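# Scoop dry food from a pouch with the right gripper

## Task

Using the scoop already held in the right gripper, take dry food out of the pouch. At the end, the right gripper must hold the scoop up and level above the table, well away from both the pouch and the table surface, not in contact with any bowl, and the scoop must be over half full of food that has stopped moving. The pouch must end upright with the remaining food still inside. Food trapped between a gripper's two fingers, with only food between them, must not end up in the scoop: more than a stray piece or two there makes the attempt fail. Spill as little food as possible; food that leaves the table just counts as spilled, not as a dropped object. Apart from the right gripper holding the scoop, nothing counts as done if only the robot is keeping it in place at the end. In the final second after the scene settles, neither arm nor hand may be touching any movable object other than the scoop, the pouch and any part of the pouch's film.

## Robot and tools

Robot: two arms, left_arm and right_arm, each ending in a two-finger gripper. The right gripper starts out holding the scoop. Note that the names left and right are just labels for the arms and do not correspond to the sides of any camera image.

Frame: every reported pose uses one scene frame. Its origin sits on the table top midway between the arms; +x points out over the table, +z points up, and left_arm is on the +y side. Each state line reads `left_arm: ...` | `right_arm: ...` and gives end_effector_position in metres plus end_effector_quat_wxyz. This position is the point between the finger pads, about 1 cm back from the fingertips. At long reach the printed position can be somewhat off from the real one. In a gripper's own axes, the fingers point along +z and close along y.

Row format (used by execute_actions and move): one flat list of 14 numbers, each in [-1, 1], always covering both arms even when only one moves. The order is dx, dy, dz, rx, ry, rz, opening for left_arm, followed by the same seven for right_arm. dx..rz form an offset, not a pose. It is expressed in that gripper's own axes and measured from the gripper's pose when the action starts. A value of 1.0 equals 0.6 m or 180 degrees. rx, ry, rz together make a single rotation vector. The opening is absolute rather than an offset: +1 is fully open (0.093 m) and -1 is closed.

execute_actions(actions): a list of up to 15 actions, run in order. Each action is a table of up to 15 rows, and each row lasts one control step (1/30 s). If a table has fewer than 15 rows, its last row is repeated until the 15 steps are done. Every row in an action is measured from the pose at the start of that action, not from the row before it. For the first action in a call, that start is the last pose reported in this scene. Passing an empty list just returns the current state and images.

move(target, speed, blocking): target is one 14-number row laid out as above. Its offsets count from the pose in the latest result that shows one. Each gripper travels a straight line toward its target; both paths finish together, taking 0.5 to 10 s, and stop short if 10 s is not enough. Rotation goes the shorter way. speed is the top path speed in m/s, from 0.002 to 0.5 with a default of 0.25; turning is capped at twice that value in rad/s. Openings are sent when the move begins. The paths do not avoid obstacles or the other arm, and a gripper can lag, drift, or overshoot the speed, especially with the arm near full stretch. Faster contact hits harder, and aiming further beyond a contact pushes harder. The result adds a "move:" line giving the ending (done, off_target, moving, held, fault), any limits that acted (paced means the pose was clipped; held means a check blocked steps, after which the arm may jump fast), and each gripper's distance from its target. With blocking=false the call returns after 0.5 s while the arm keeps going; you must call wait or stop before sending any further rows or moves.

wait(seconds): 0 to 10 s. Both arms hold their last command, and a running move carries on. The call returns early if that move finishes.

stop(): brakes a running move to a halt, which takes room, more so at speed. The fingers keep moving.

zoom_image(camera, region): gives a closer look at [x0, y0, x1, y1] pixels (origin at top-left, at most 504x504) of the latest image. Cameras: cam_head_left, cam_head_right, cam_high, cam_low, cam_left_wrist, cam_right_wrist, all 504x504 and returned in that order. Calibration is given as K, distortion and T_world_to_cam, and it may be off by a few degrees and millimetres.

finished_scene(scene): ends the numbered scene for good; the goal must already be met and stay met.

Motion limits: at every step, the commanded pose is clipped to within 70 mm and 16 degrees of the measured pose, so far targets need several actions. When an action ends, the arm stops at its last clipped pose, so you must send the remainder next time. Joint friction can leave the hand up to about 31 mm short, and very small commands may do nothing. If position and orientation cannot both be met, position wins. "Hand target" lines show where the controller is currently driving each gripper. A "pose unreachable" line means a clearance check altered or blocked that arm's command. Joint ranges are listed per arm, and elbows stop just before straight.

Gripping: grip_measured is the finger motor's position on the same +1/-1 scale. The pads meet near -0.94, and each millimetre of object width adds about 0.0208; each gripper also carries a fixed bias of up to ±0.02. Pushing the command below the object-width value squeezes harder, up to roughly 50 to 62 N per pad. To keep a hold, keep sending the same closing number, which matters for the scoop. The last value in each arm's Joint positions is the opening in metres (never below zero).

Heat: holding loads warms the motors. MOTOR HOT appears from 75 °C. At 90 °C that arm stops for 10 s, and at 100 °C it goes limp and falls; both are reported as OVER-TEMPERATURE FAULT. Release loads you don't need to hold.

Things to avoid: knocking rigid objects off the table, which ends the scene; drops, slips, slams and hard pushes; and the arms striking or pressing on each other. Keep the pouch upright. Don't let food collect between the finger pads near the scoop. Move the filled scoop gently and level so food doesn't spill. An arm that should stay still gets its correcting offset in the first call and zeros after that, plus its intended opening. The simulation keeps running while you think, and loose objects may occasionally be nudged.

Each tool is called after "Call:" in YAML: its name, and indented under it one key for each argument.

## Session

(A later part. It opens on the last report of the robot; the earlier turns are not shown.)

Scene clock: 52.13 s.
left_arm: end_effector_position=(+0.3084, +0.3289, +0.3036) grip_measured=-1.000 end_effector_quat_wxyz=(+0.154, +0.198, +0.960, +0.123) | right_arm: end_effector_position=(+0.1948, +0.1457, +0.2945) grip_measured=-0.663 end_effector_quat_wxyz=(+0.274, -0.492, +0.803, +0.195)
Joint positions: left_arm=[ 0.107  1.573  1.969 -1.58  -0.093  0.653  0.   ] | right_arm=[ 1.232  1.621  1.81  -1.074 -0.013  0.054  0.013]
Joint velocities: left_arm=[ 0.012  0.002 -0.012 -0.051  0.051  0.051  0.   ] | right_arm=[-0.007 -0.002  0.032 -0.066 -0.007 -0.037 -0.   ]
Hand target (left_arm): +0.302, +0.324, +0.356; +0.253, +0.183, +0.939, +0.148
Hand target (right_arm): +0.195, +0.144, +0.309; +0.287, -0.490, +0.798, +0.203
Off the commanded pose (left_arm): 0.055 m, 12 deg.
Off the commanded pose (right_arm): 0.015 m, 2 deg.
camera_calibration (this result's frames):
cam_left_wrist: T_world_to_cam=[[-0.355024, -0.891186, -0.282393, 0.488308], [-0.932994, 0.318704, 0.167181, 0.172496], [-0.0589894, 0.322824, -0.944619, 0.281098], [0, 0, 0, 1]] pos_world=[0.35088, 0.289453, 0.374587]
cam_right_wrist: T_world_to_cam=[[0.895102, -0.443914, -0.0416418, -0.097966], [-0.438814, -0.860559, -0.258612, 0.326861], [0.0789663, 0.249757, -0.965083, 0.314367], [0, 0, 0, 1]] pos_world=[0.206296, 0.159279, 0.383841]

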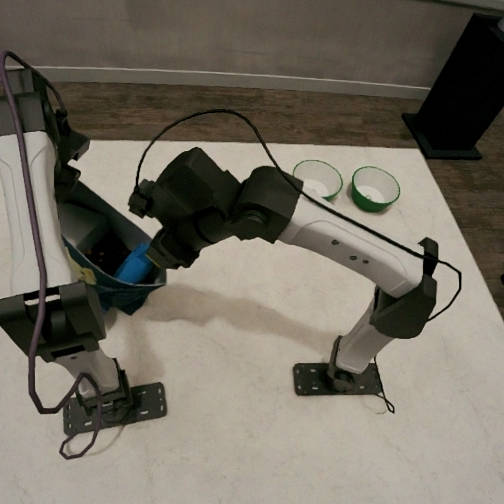

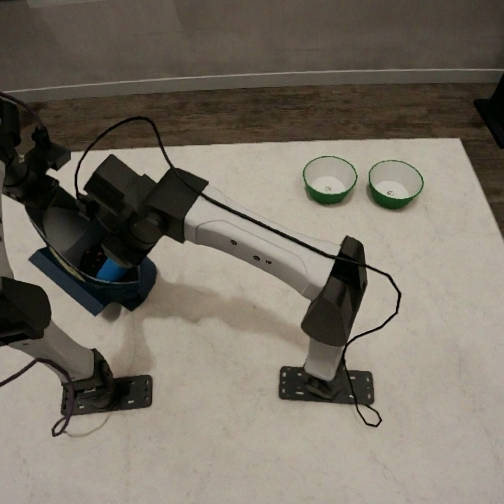

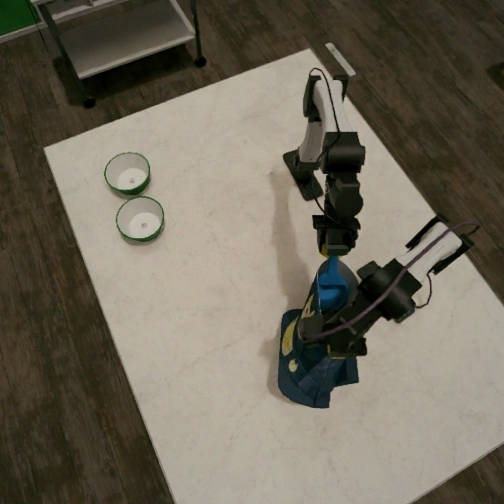

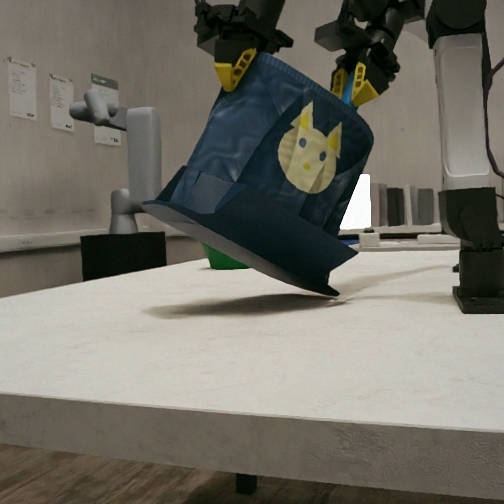

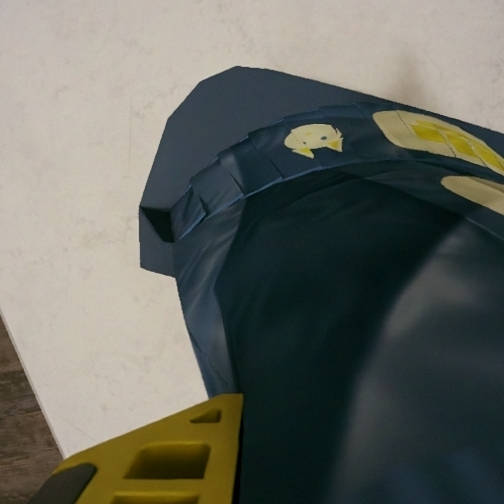

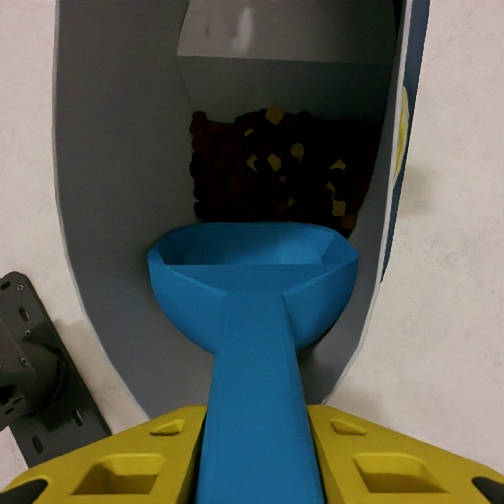

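Call:
execute_actions:
  actions:
    - [[-0.025,0.02,-0.086,-0.028,-0.06,-0.013,-1,-0.01,-0.01,0.045,0.03,0.02,0.02,-0.9]]
    - [[-0.025,0.02,-0.086,-0.028,-0.06,-0.013,-1,-0.01,0,0.045,0,0.01,0,-0.9]]
    - [[-0.025,0.02,-0.086,-0.028,-0.06,-0.013,-1,-0.01,0,0.045,0,0,0,-0.9]]

Scene clock: 53.87 s.
left_arm: end_effector_position=(+0.3054, +0.3386, +0.3036) grip_measured=-1.000 end_effector_quat_wxyz=(+0.152, +0.184, +0.963, +0.126) | right_arm: end_effector_position=(+0.2166, +0.1859, +0.2651) grip_measured=-0.663 end_effector_quat_wxyz=(+0.266, -0.463, +0.829, +0.166)
Joint positions: left_arm=[ 0.139  1.573  1.969 -1.58  -0.093  0.657  0.   ] | right_arm=[ 1.251  1.809  1.933 -1.059  0.06   0.129  0.013]
Joint velocities: left_arm=[ 0.012 -0.007 -0.002  0.007  0.037  0.037  0.   ] | right_arm=[-0.007 -0.032 -0.002  0.007 -0.066 -0.095 -0.   ]
Hand target (left_arm): +0.302, +0.327, +0.356; +0.255, +0.181, +0.939, +0.142
Hand target (right_arm): +0.224, +0.197, +0.247; +0.261, -0.464, +0.831, +0.161
Off the commanded pose (left_arm): 0.056 m, 12 deg.
Off the commanded pose (right_arm): 0.023 m, 1 deg.
camera_calibration (this result's frames):
cam_left_wrist: T_world_to_cam=[[-0.330133, -0.900206, -0.283974, 0.491818], [-0.941414, 0.292028, 0.168702, 0.177824], [-0.0689378, 0.323031, -0.943874, 0.280557], [0, 0, 0, 1]] pos_world=[0.349112, 0.300179, 0.374475]
cam_right_wrist: T_world_to_cam=[[0.853986, -0.519661, -0.0257099, -0.0821312], [-0.512561, -0.831773, -0.213155, 0.36204], [0.0893835, 0.195209, -0.97668, 0.285166], [0, 0, 0, 1]] pos_world=[0.230218, 0.202788, 0.353575]

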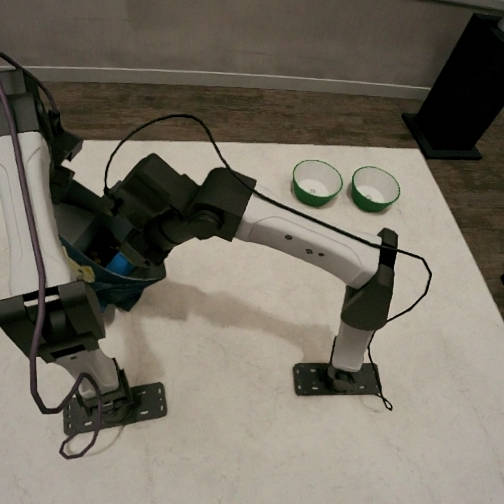

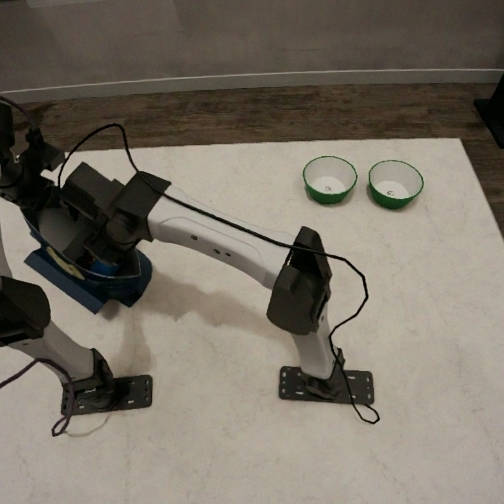

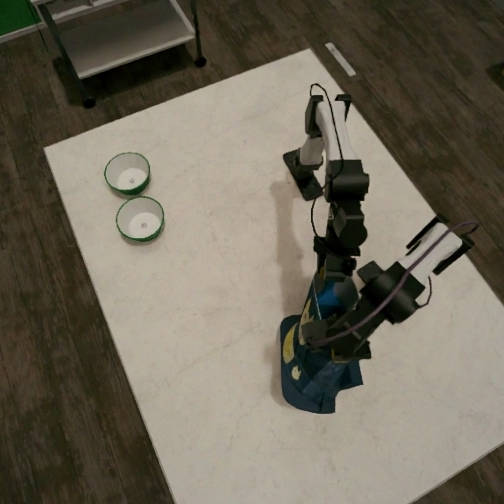

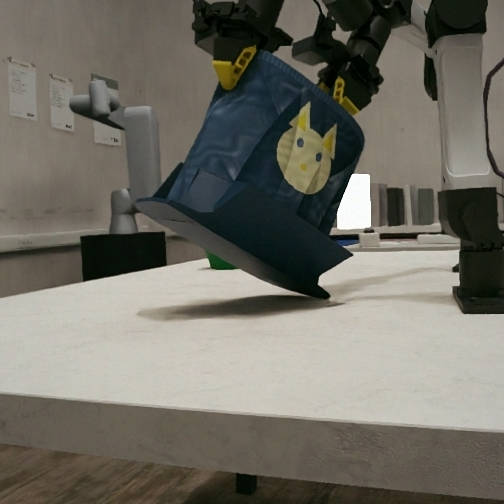

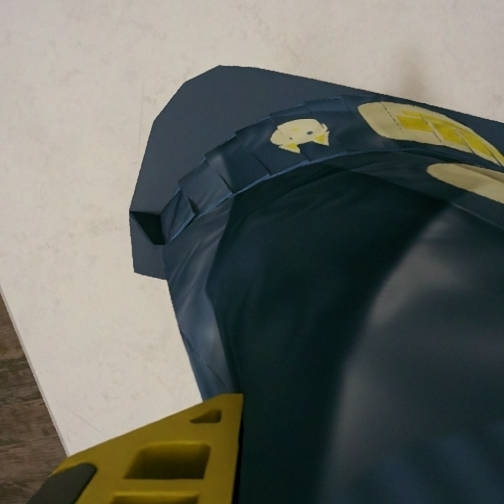

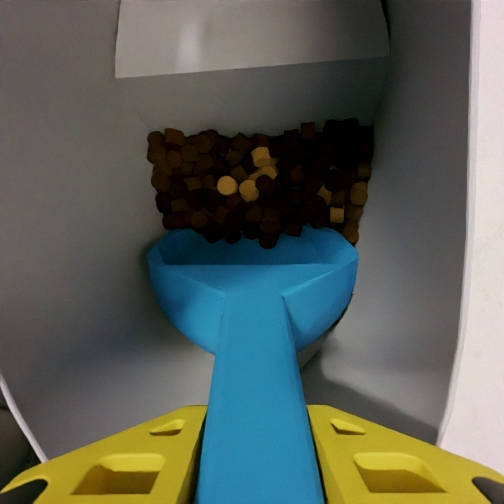

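Call:
execute_actions:
  actions:
    - [[-0.03,0.005,-0.086,-0.028,-0.06,-0.013,-1,0.03,0,0.06,0,-0.03,0,-0.9]]
    - [[-0.03,0.005,-0.086,-0.028,-0.06,-0.013,-1,0.03,0,0.06,0,-0.03,0,-0.9]]
    - [[-0.03,0.005,-0.086,-0.028,-0.06,-0.013,-1,0.03,0,0.06,0,-0.03,0,-0.9]]
    - [[-0.03,0.005,-0.086,-0.028,-0.06,-0.013,-1,0.03,0,0.06,0,-0.03,0,-0.9]]

Scene clock: 56.27 s.
left_arm: end_effector_position=(+0.3079, +0.3636, +0.3136) grip_measured=-1.000 end_effector_quat_wxyz=(+0.148, +0.139, +0.958, +0.205) | right_arm: end_effector_position=(+0.2256, +0.2062, +0.2390) grip_measured=-0.662 end_effector_quat_wxyz=(+0.454, -0.404, +0.735, +0.302)
Joint positions: left_arm=[ 0.126  1.563  1.958 -1.521 -0.26   0.595  0.   ] | right_arm=[ 1.257  1.547  1.148 -0.019  0.077  0.118  0.013]
Joint velocities: left_arm=[-0.002  0.002 -0.002 -0.007 -0.125 -0.037  0.   ] | right_arm=[-0.012 -0.012 -0.002  0.037  0.066 -0.037 -0.   ]
Hand target (left_arm): +0.301, +0.338, +0.355; +0.237, +0.144, +0.940, +0.197
Hand target (right_arm): +0.228, +0.214, +0.212; +0.450, -0.405, +0.740, +0.294
Off the commanded pose (left_arm): 0.053 m, 11 deg.
Off the commanded pose (right_arm): 0.029 m, 1 deg.
camera_calibration (this result's frames):
cam_left_wrist: T_world_to_cam=[[-0.218563, -0.881259, -0.419062, 0.519046], [-0.972584, 0.161771, 0.167063, 0.228631], [-0.0794333, 0.444087, -0.892456, 0.225178], [0, 0, 0, 1]] pos_world=[0.353694, 0.320429, 0.380278]
cam_right_wrist: T_world_to_cam=[[0.864697, -0.496505, -0.0760401, -0.0750882], [-0.415241, -0.621419, -0.664389, 0.420469], [0.28262, 0.606071, -0.743508, 0.0709432], [0, 0, 0, 1]] pos_world=[0.219474, 0.181009, 0.326392]

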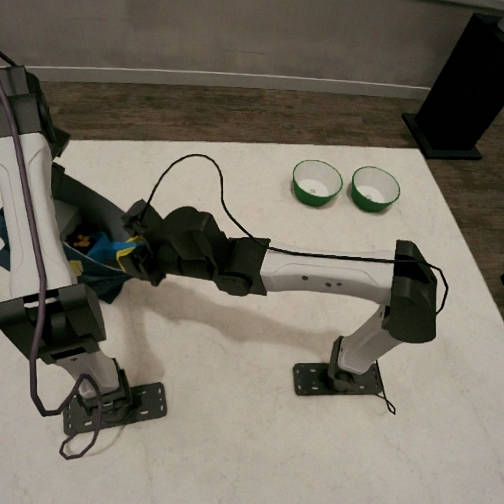

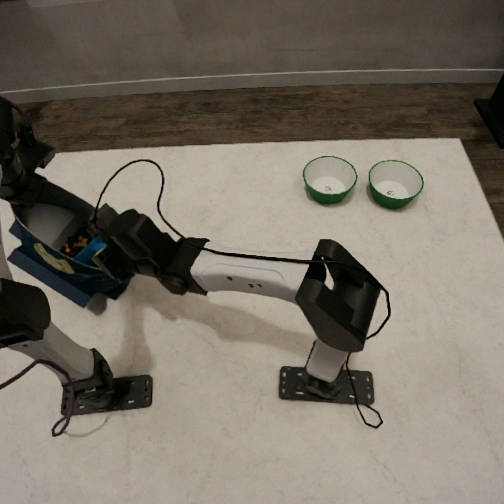

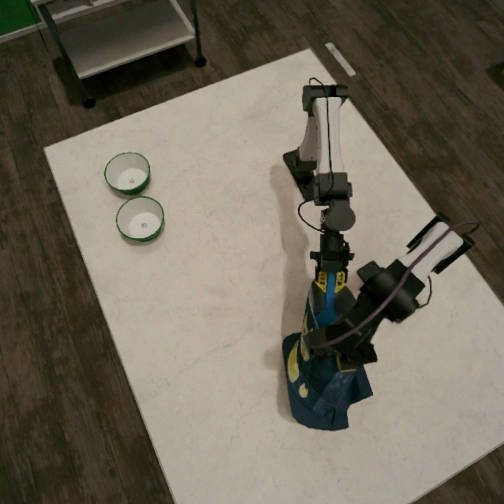

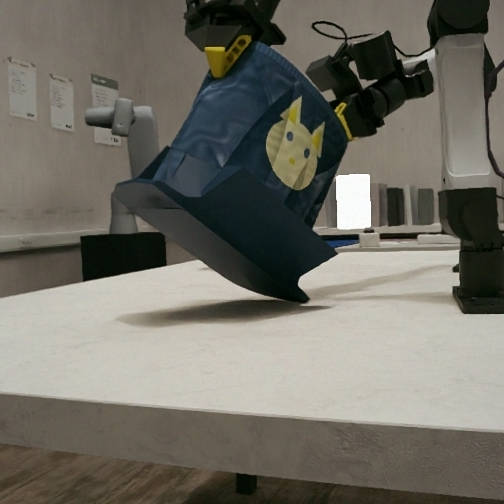

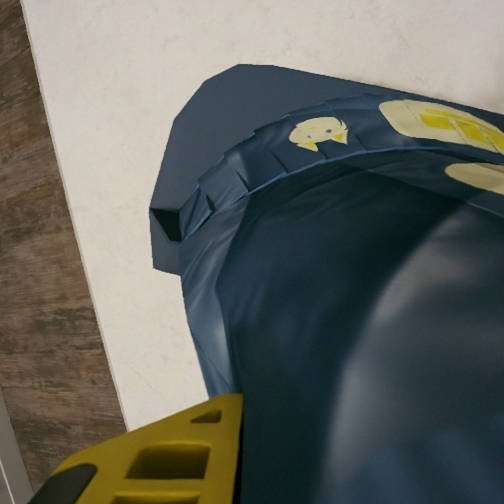

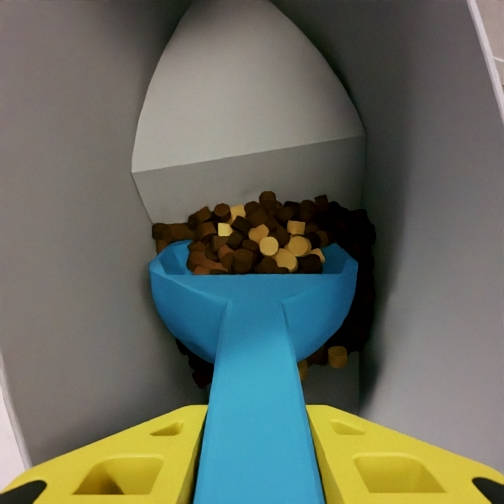

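Filling. Tilt the pouch further as I level.

Call:
execute_actions:
  actions:
    - [[-0.02,-0.04,-0.09,-0.04,-0.05,-0.013,-1,0.05,0,0.02,0,-0.02,-0.01,-0.9]]
    - [[-0.02,-0.04,-0.09,-0.04,-0.05,-0.013,-1,0.05,0,0.02,0,-0.025,-0.01,-0.9]]
    - [[-0.02,-0.04,-0.09,-0.04,-0.05,-0.013,-1,0.04,0,0.02,0,-0.03,0,-0.9]]
    - [[-0.02,-0.03,-0.09,-0.04,-0.05,-0.013,-1,0.04,0,0.02,0,-0.03,0,-0.9]]

Scene clock: 58.57 s.
left_arm: end_effector_position=(+0.2738, +0.2534, +0.3133) grip_measured=-1.000 end_effector_quat_wxyz=(+0.210, +0.162, +0.847, +0.462) | right_arm: end_effector_position=(+0.2234, +0.1886, +0.2143) grip_measured=-0.663 end_effector_quat_wxyz=(+0.624, -0.336, +0.599, +0.373)
Joint positions: left_arm=[-0.659  1.38   1.529 -1.582 -1.058 -0.079  0.   ] | right_arm=[1.266 1.667 0.655 1.069 0.132 0.02  0.013]
Joint velocities: left_arm=[-0.046 -0.007  0.017 -0.037 -0.066 -0.139  0.   ] | right_arm=[ 0.007 -0.007 -0.002  0.168  0.007 -0.066 -0.   ]
Hand target (left_arm): +0.270, +0.239, +0.350; +0.295, +0.137, +0.833, +0.447
Hand target (right_arm): +0.226, +0.197, +0.199; +0.613, -0.345, +0.609, +0.367
Off the commanded pose (left_arm): 0.044 m, 10 deg.
Off the commanded pose (right_arm): 0.018 m, 2 deg.
joint sent to its limit (left arm) — the command would take joint 4 (wrist pitch) past its lower limit, so that joint was sent only as far as its limit.
camera_calibration (this result's frames):
cam_left_wrist: T_world_to_cam=[[-0.0965701, -0.53095, -0.841883, 0.424674], [-0.990822, 0.131657, 0.0306222, 0.268669], [0.0945813, 0.837113, -0.538791, 0.0130258], [0, 0, 0, 1]] pos_world=[0.305982, 0.179204, 0.356317]
cam_right_wrist: T_world_to_cam=[[0.865443, -0.500116, -0.0298681, -0.0931919], [-0.20306, -0.295644, -0.933467, 0.341117], [0.458012, 0.813928, -0.357417, -0.0973306], [0, 0, 0, 1]] pos_world=[0.194498, 0.133462, 0.28085]

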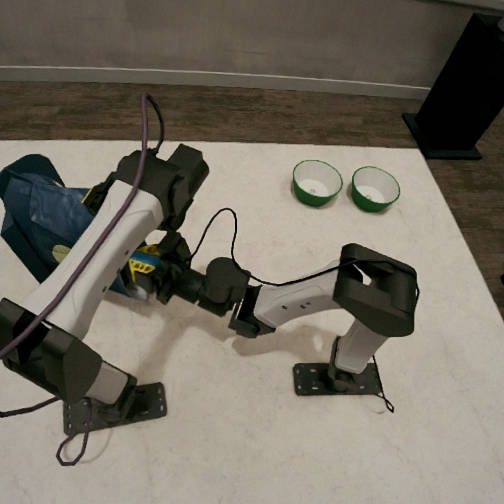

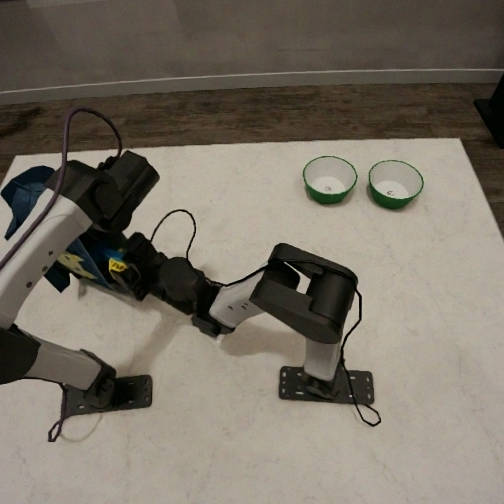

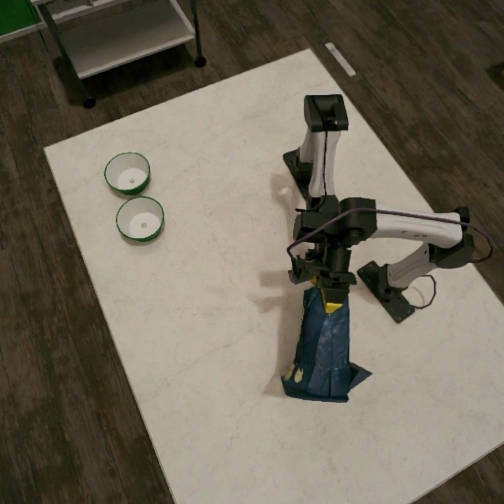

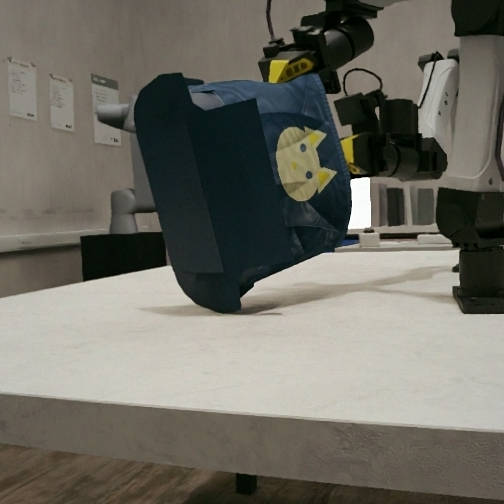

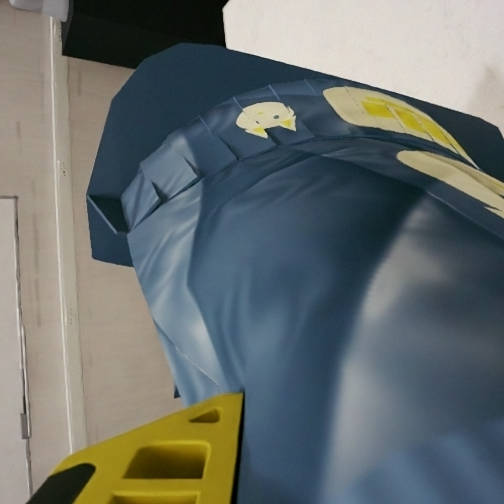

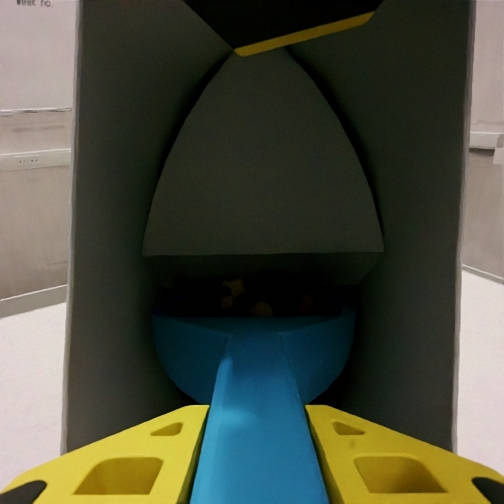

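Call:
execute_actions:
  actions:
    - [[-0.014,0.065,-0.025,0,-0.023,-0.04,-1,0.04,0,-0.015,0,-0.04,0,-0.9]]
    - [[-0.014,0.065,-0.025,0,-0.023,-0.04,-1,0.01,0,-0.04,0,-0.03,0,-0.9]]
    - [[-0.014,0.065,-0.025,0,-0.023,-0.04,-1,-0.02,0,-0.05,0,-0.025,0,-0.9]]

Scene clock: 60.73 s.
left_arm: end_effector_position=(+0.2764, +0.2800, +0.3408) grip_measured=-1.000 end_effector_quat_wxyz=(+0.204, +0.131, +0.879, +0.411) | right_arm: end_effector_position=(+0.1989, +0.1358, +0.2092) grip_measured=-0.662 end_effector_quat_wxyz=(+0.673, -0.292, +0.542, +0.409)
Joint positions: left_arm=[-0.493  1.383  1.712 -1.58  -0.914  0.082  0.   ] | right_arm=[1.281 1.72  0.386 1.581 0.153 0.014 0.013]
Joint velocities: left_arm=[ 0.017  0.012 -0.002  0.022 -0.066  0.007  0.   ] | right_arm=[-0.012  0.012  0.002  0.051 -0.066 -0.051 -0.001]
Hand target (left_arm): +0.275, +0.284, +0.375; +0.261, +0.099, +0.863, +0.422
Hand target (right_arm): +0.196, +0.134, +0.200; +0.667, -0.299, +0.550, +0.403
Off the commanded pose (left_arm): 0.037 m, 8 deg.
Off the commanded pose (right_arm): 0.011 m, 3 deg.
joint sent to its limit (right arm) — the command would take joint 4 (wrist pitch) past its upper limit, so that joint was sent only as far as its limit.
camera_calibration (this result's frames):
cam_left_wrist: T_world_to_cam=[[-0.0787061, -0.637595, -0.766341, 0.461355], [-0.995606, 0.0893956, 0.0278754, 0.281008], [0.0507342, 0.765168, -0.641829, 0.0727306], [0, 0, 0, 1]] pos_world=[0.312394, 0.213385, 0.392402]
cam_right_wrist: T_world_to_cam=[[0.86528, -0.498338, -0.0543153, -0.0936175], [-0.135025, -0.12735, -0.982624, 0.289557], [0.482762, 0.857579, -0.177481, -0.0933824], [0, 0, 0, 1]] pos_world=[0.165184, 0.0703046, 0.262867]

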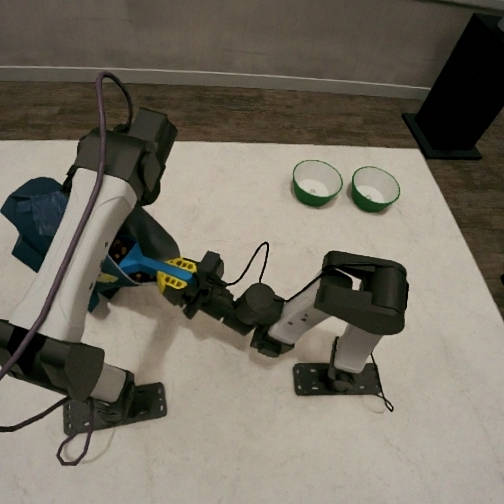

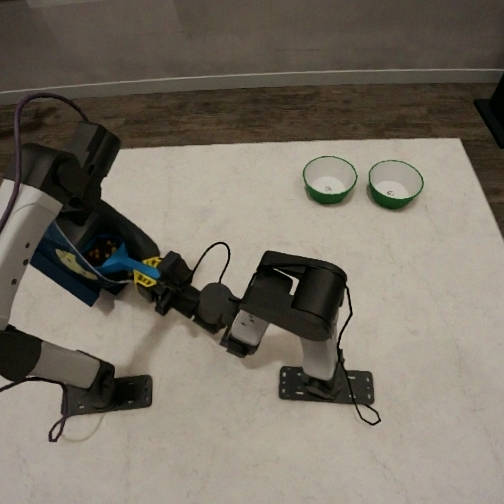

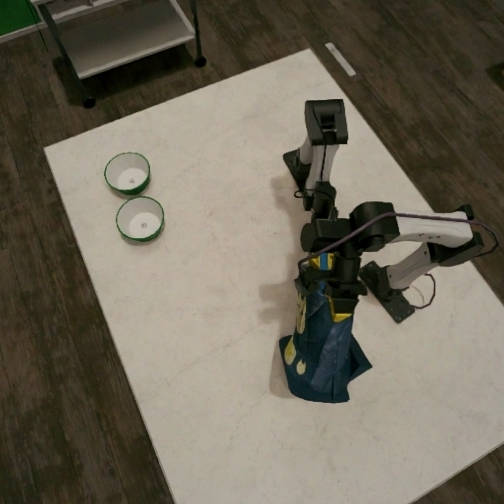

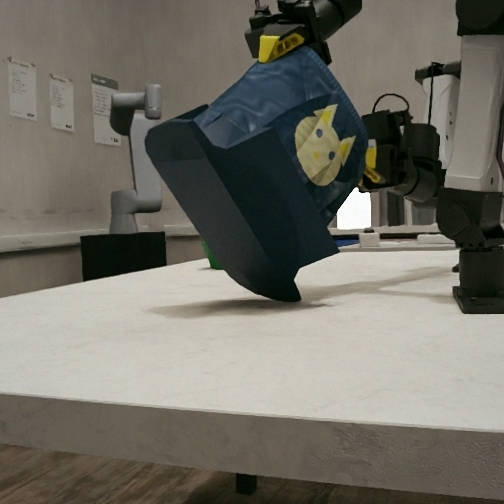

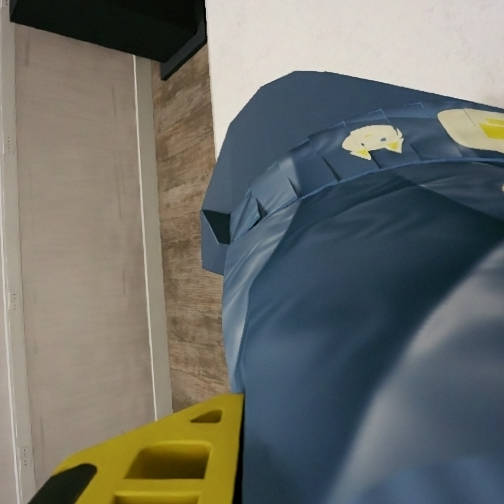

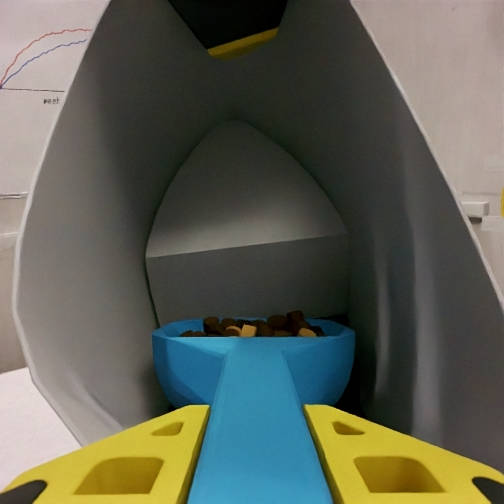

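Lift it up and out; move the left hand away.

Call:
move:
  target: [0.0,0.14,0.03,0.08,-0.03,0,-1,-0.17,0,-0.03,0,-0.04,-0.015,-0.9]
  speed: 0.07

Call:
zoom_image:
  camera: "cam_head_right"
  region: [0,130,220,330]

Scene clock: 63.97 s.
left_arm: end_effector_position=(+0.3001, +0.3335, +0.3379) grip_measured=-1.000 end_effector_quat_wxyz=(+0.155, +0.204, +0.936, +0.241) | right_arm: end_effector_position=(+0.1825, +0.1010, +0.2843) grip_measured=-0.662 end_effector_quat_wxyz=(+0.698, -0.295, +0.510, +0.407)
Joint positions: left_arm=[-0.01   1.525  2.009 -1.58  -0.35   0.626  0.   ] | right_arm=[ 1.281  1.273  0.366  1.222  0.138 -0.041  0.013]
Joint velocities: left_arm=[-0.002  0.002  0.022  0.007  0.007 -0.007  0.   ] | right_arm=[-0.007 -0.017 -0.007 -0.022  0.007 -0.022  0.001]
Hand target (left_arm): +0.284, +0.340, +0.391; +0.228, +0.173, +0.914, +0.288
Hand target (right_arm): +0.183, +0.097, +0.303; +0.715, -0.278, +0.493, +0.411
Off the commanded pose (left_arm): 0.060 m, 11 deg.
Off the commanded pose (right_arm): 0.020 m, 3 deg.
move: off_target (left_arm, right_arm)
camera_calibration (this result's frames):
cam_left_wrist: T_world_to_cam=[[-0.320816, -0.803732, -0.501091, 0.53354], [-0.946994, 0.262845, 0.184705, 0.174547], [-0.016744, 0.533786, -0.845454, 0.19494], [0, 0, 0, 1]] pos_world=[0.339727, 0.278889, 0.399925]
cam_right_wrist: T_world_to_cam=[[0.86732, -0.497701, -0.00700674, -0.106624], [-0.0611914, -0.0926442, -0.993817, 0.342981], [0.493975, 0.862387, -0.110807, -0.0637776], [0, 0, 0, 1]] pos_world=[0.14497, 0.0337091, 0.333046]

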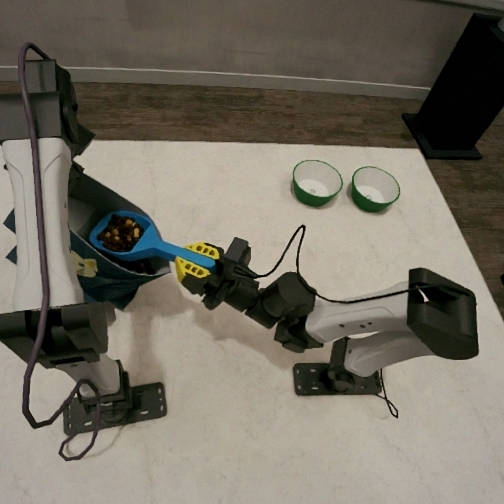

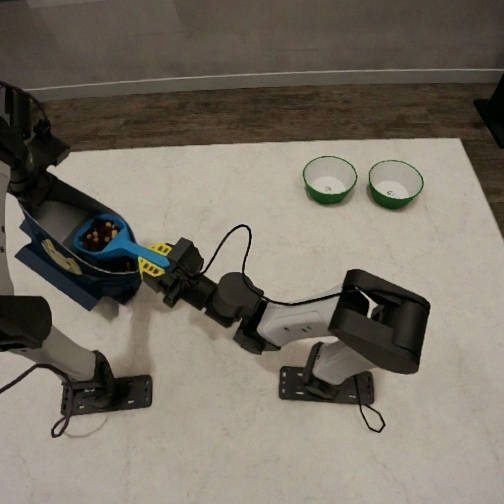

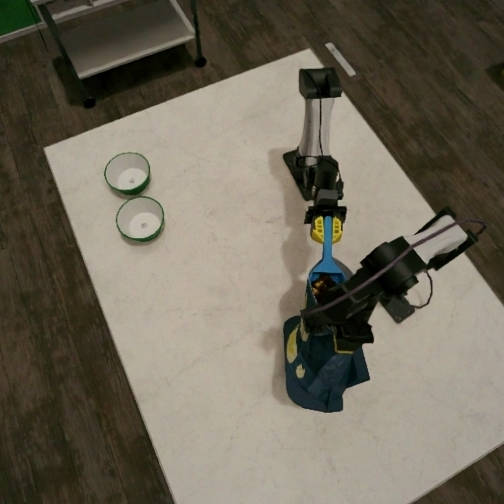

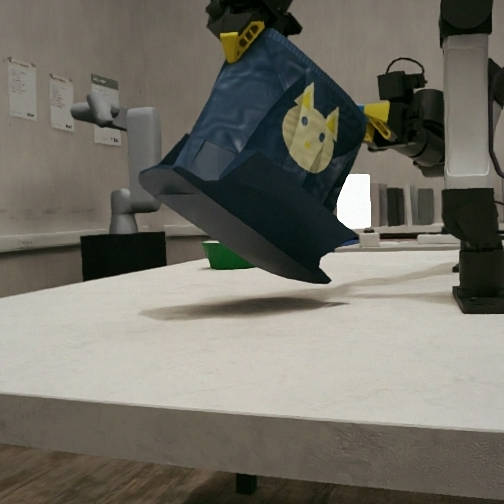

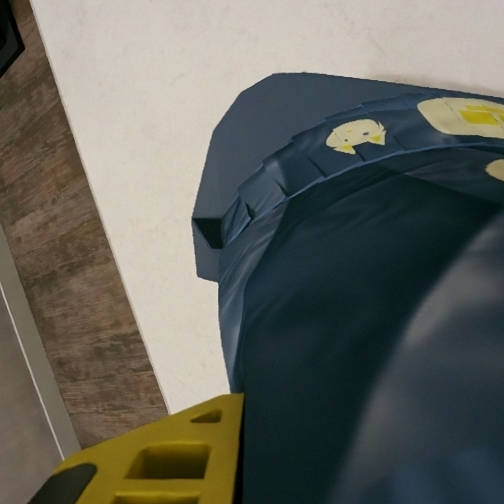

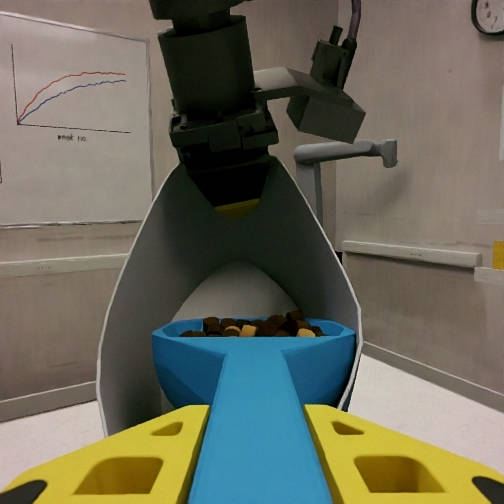

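Region (0, 130, 220, 330) of cam_head_right's 504x504 image, scaled by 2.291, with more detail than that image has; it fills the top 458 rows of this view, and the rest is white.

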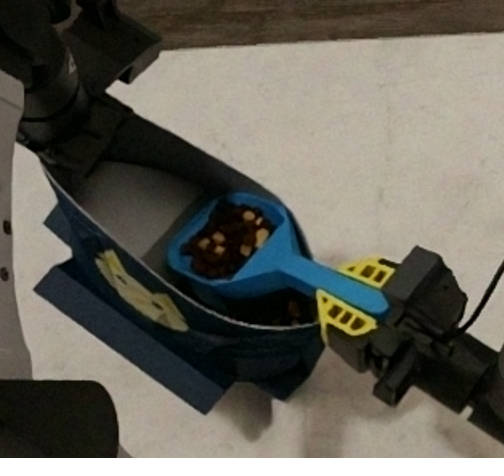

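Call:
move:
  target: [0.037,0.08,0.27,0.15,0.03,0,-1,-0.16,0,-0.02,0,-0.04,0,-0.9]
  speed: 0.07

Call:
move:
  target: [0,0,0,0,0,0,0,-0.05,-0.35,-0.09,0.2,-0.01,-0.085,-0.9]
  speed: 0.1

Scene clock: 68.00 s.
left_arm: end_effector_position=(+0.3585, +0.4333, +0.2004) grip_measured=-1.000 end_effector_quat_wxyz=(+0.062, +0.224, +0.972, +0.020) | right_arm: end_effector_position=(+0.1684, +0.0701, +0.3476) grip_measured=-0.662 end_effector_quat_wxyz=(+0.714, -0.284, +0.489, +0.413)
Joint positions: left_arm=[ 0.397  2.032  2.16  -1.582  0.054  0.968  0.   ] | right_arm=[ 1.292  0.964  0.44   0.899  0.147 -0.059  0.013]
Joint velocities: left_arm=[ 0.017  0.002 -0.002 -0.022 -0.022  0.037  0.   ] | right_arm=[-0.007 -0.022  0.002 -0.007  0.081 -0.081 -0.   ]
Hand target (left_arm): +0.359, +0.442, +0.226; +0.090, +0.221, +0.970, +0.051
Hand target (right_arm): +0.163, +0.064, +0.372; +0.728, -0.268, +0.465, +0.425
Off the commanded pose (left_arm): 0.025 m, 1 deg.
Off the commanded pose (right_arm): 0.026 m, 4 deg.
joint sent to its limit (left arm) — the command would take joint 4 (wrist pitch) past its lower limit, so that joint was sent only as far as its limit.
move: off_target (left_arm, right_arm)
camera_calibration (this result's frames):
cam_left_wrist: T_world_to_cam=[[-0.442914, -0.895216, -0.0491533, 0.556437], [-0.856776, 0.406471, 0.317357, 0.107785], [-0.264124, 0.182675, -0.947031, 0.287586], [0, 0, 0, 1]] pos_world=[0.41476, 0.401785, 0.265497]
cam_right_wrist: T_world_to_cam=[[0.865252, -0.501334, -0.00200398, -0.110408], [-0.0281161, -0.0445338, -0.998612, 0.39487], [0.500549, 0.864107, -0.0526285, -0.0445985], [0, 0, 0, 1]] pos_world=[0.128957, 0.000771489, 0.391753]

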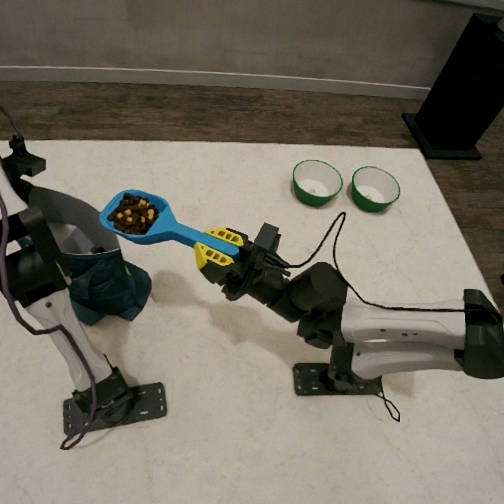

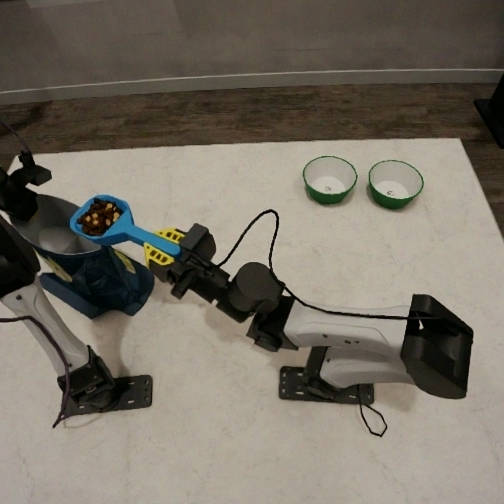

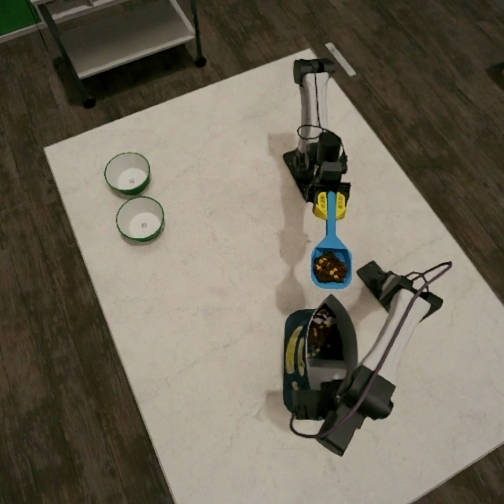

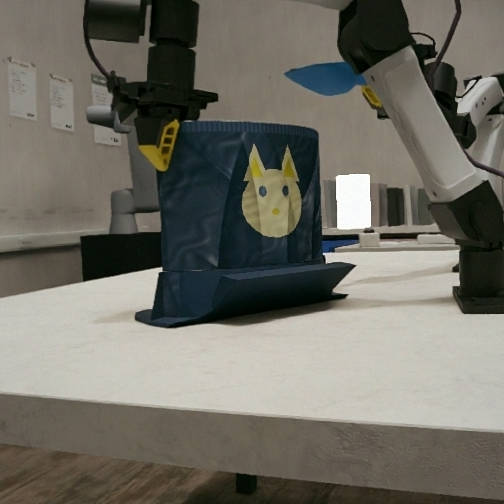

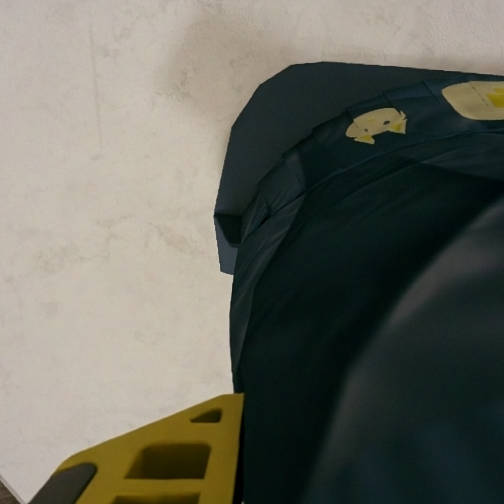

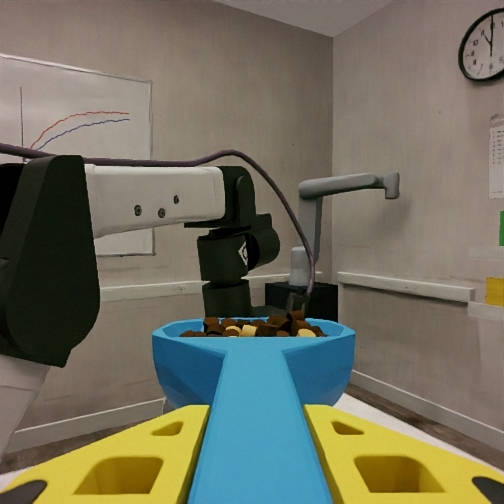

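Scene clock: 71.70 s.
left_arm: end_effector_position=(+0.3593, +0.4344, +0.1995) grip_measured=-0.002 end_effector_quat_wxyz=(+0.062, +0.224, +0.972, +0.022) | right_arm: end_effector_position=(+0.3226, -0.0838, +0.3418) grip_measured=-0.662 end_effector_quat_wxyz=(+0.806, -0.111, +0.561, +0.151)
Joint positions: left_arm=[ 0.397  2.034  2.16  -1.577  0.052  0.968  0.045] | right_arm=[ 0.636  0.937  0.422  0.872  0.161 -0.07   0.013]
Joint velocities: left_arm=[-0.027 -0.002 -0.022 -0.051 -0.037  0.051  0.001] | right_arm=[ 0.007 -0.007 -0.002  0.007 -0.081 -0.066 -0.001]
Hand target (left_arm): +0.358, +0.433, +0.200; +0.061, +0.224, +0.972, +0.020
Hand target (right_arm): +0.322, -0.088, +0.355; +0.820, -0.104, +0.542, +0.150
Off the commanded pose (left_arm): 0.002 m, 0 deg.
Off the commanded pose (right_arm): 0.015 m, 3 deg.
move: off_target (right_arm)
camera_calibration (this result's frames):
cam_left_wrist: T_world_to_cam=[[-0.442286, -0.895347, -0.0523175, 0.558267], [-0.857315, 0.404924, 0.31788, 0.109125], [-0.263428, 0.185446, -0.946686, 0.285287], [0, 0, 0, 1]] pos_world=[0.415621, 0.40275, 0.264596]
cam_right_wrist: T_world_to_cam=[[0.365071, -0.93096, 0.00606816, -0.198414], [-0.063222, -0.0312941, -0.997509, 0.398627], [0.92883, 0.363778, -0.0702818, -0.163157], [0, 0, 0, 1]] pos_world=[0.249183, -0.112888, 0.387371]

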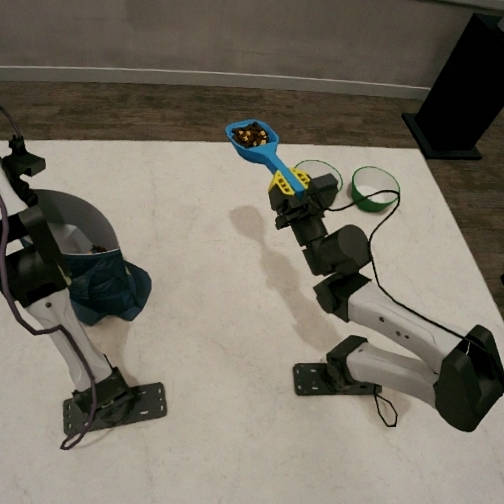

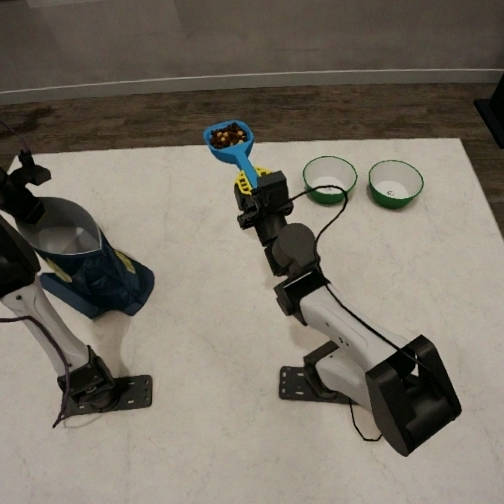

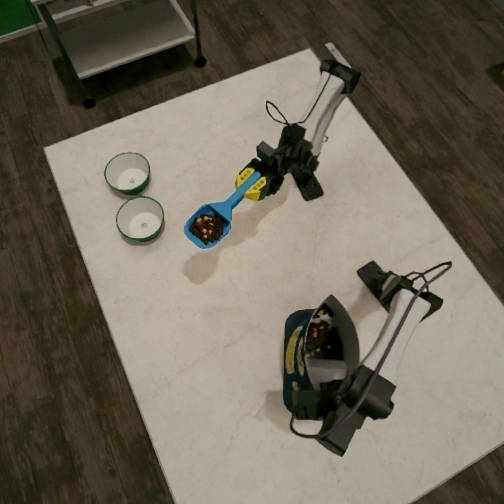

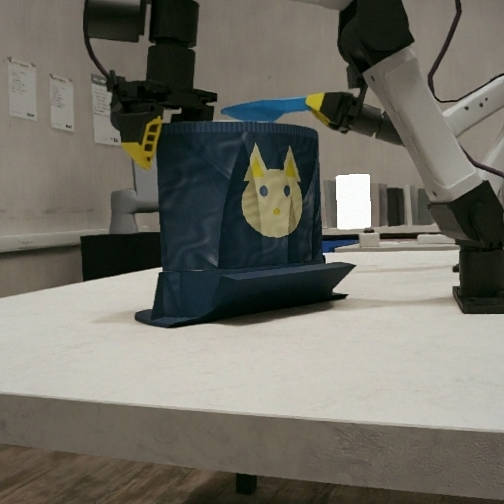

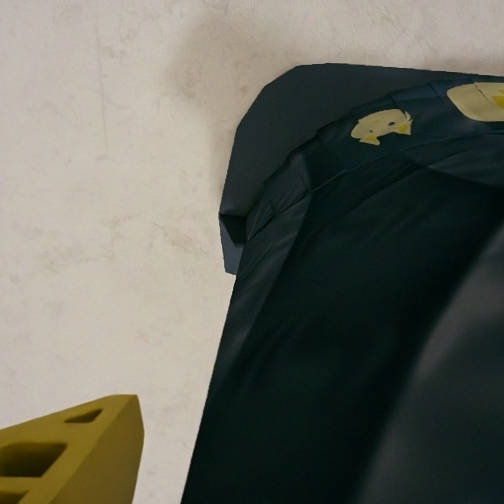

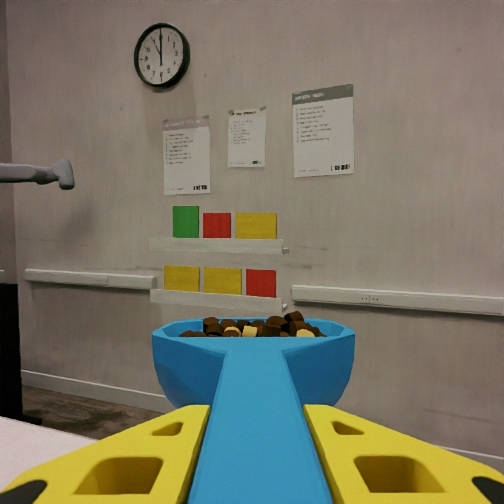

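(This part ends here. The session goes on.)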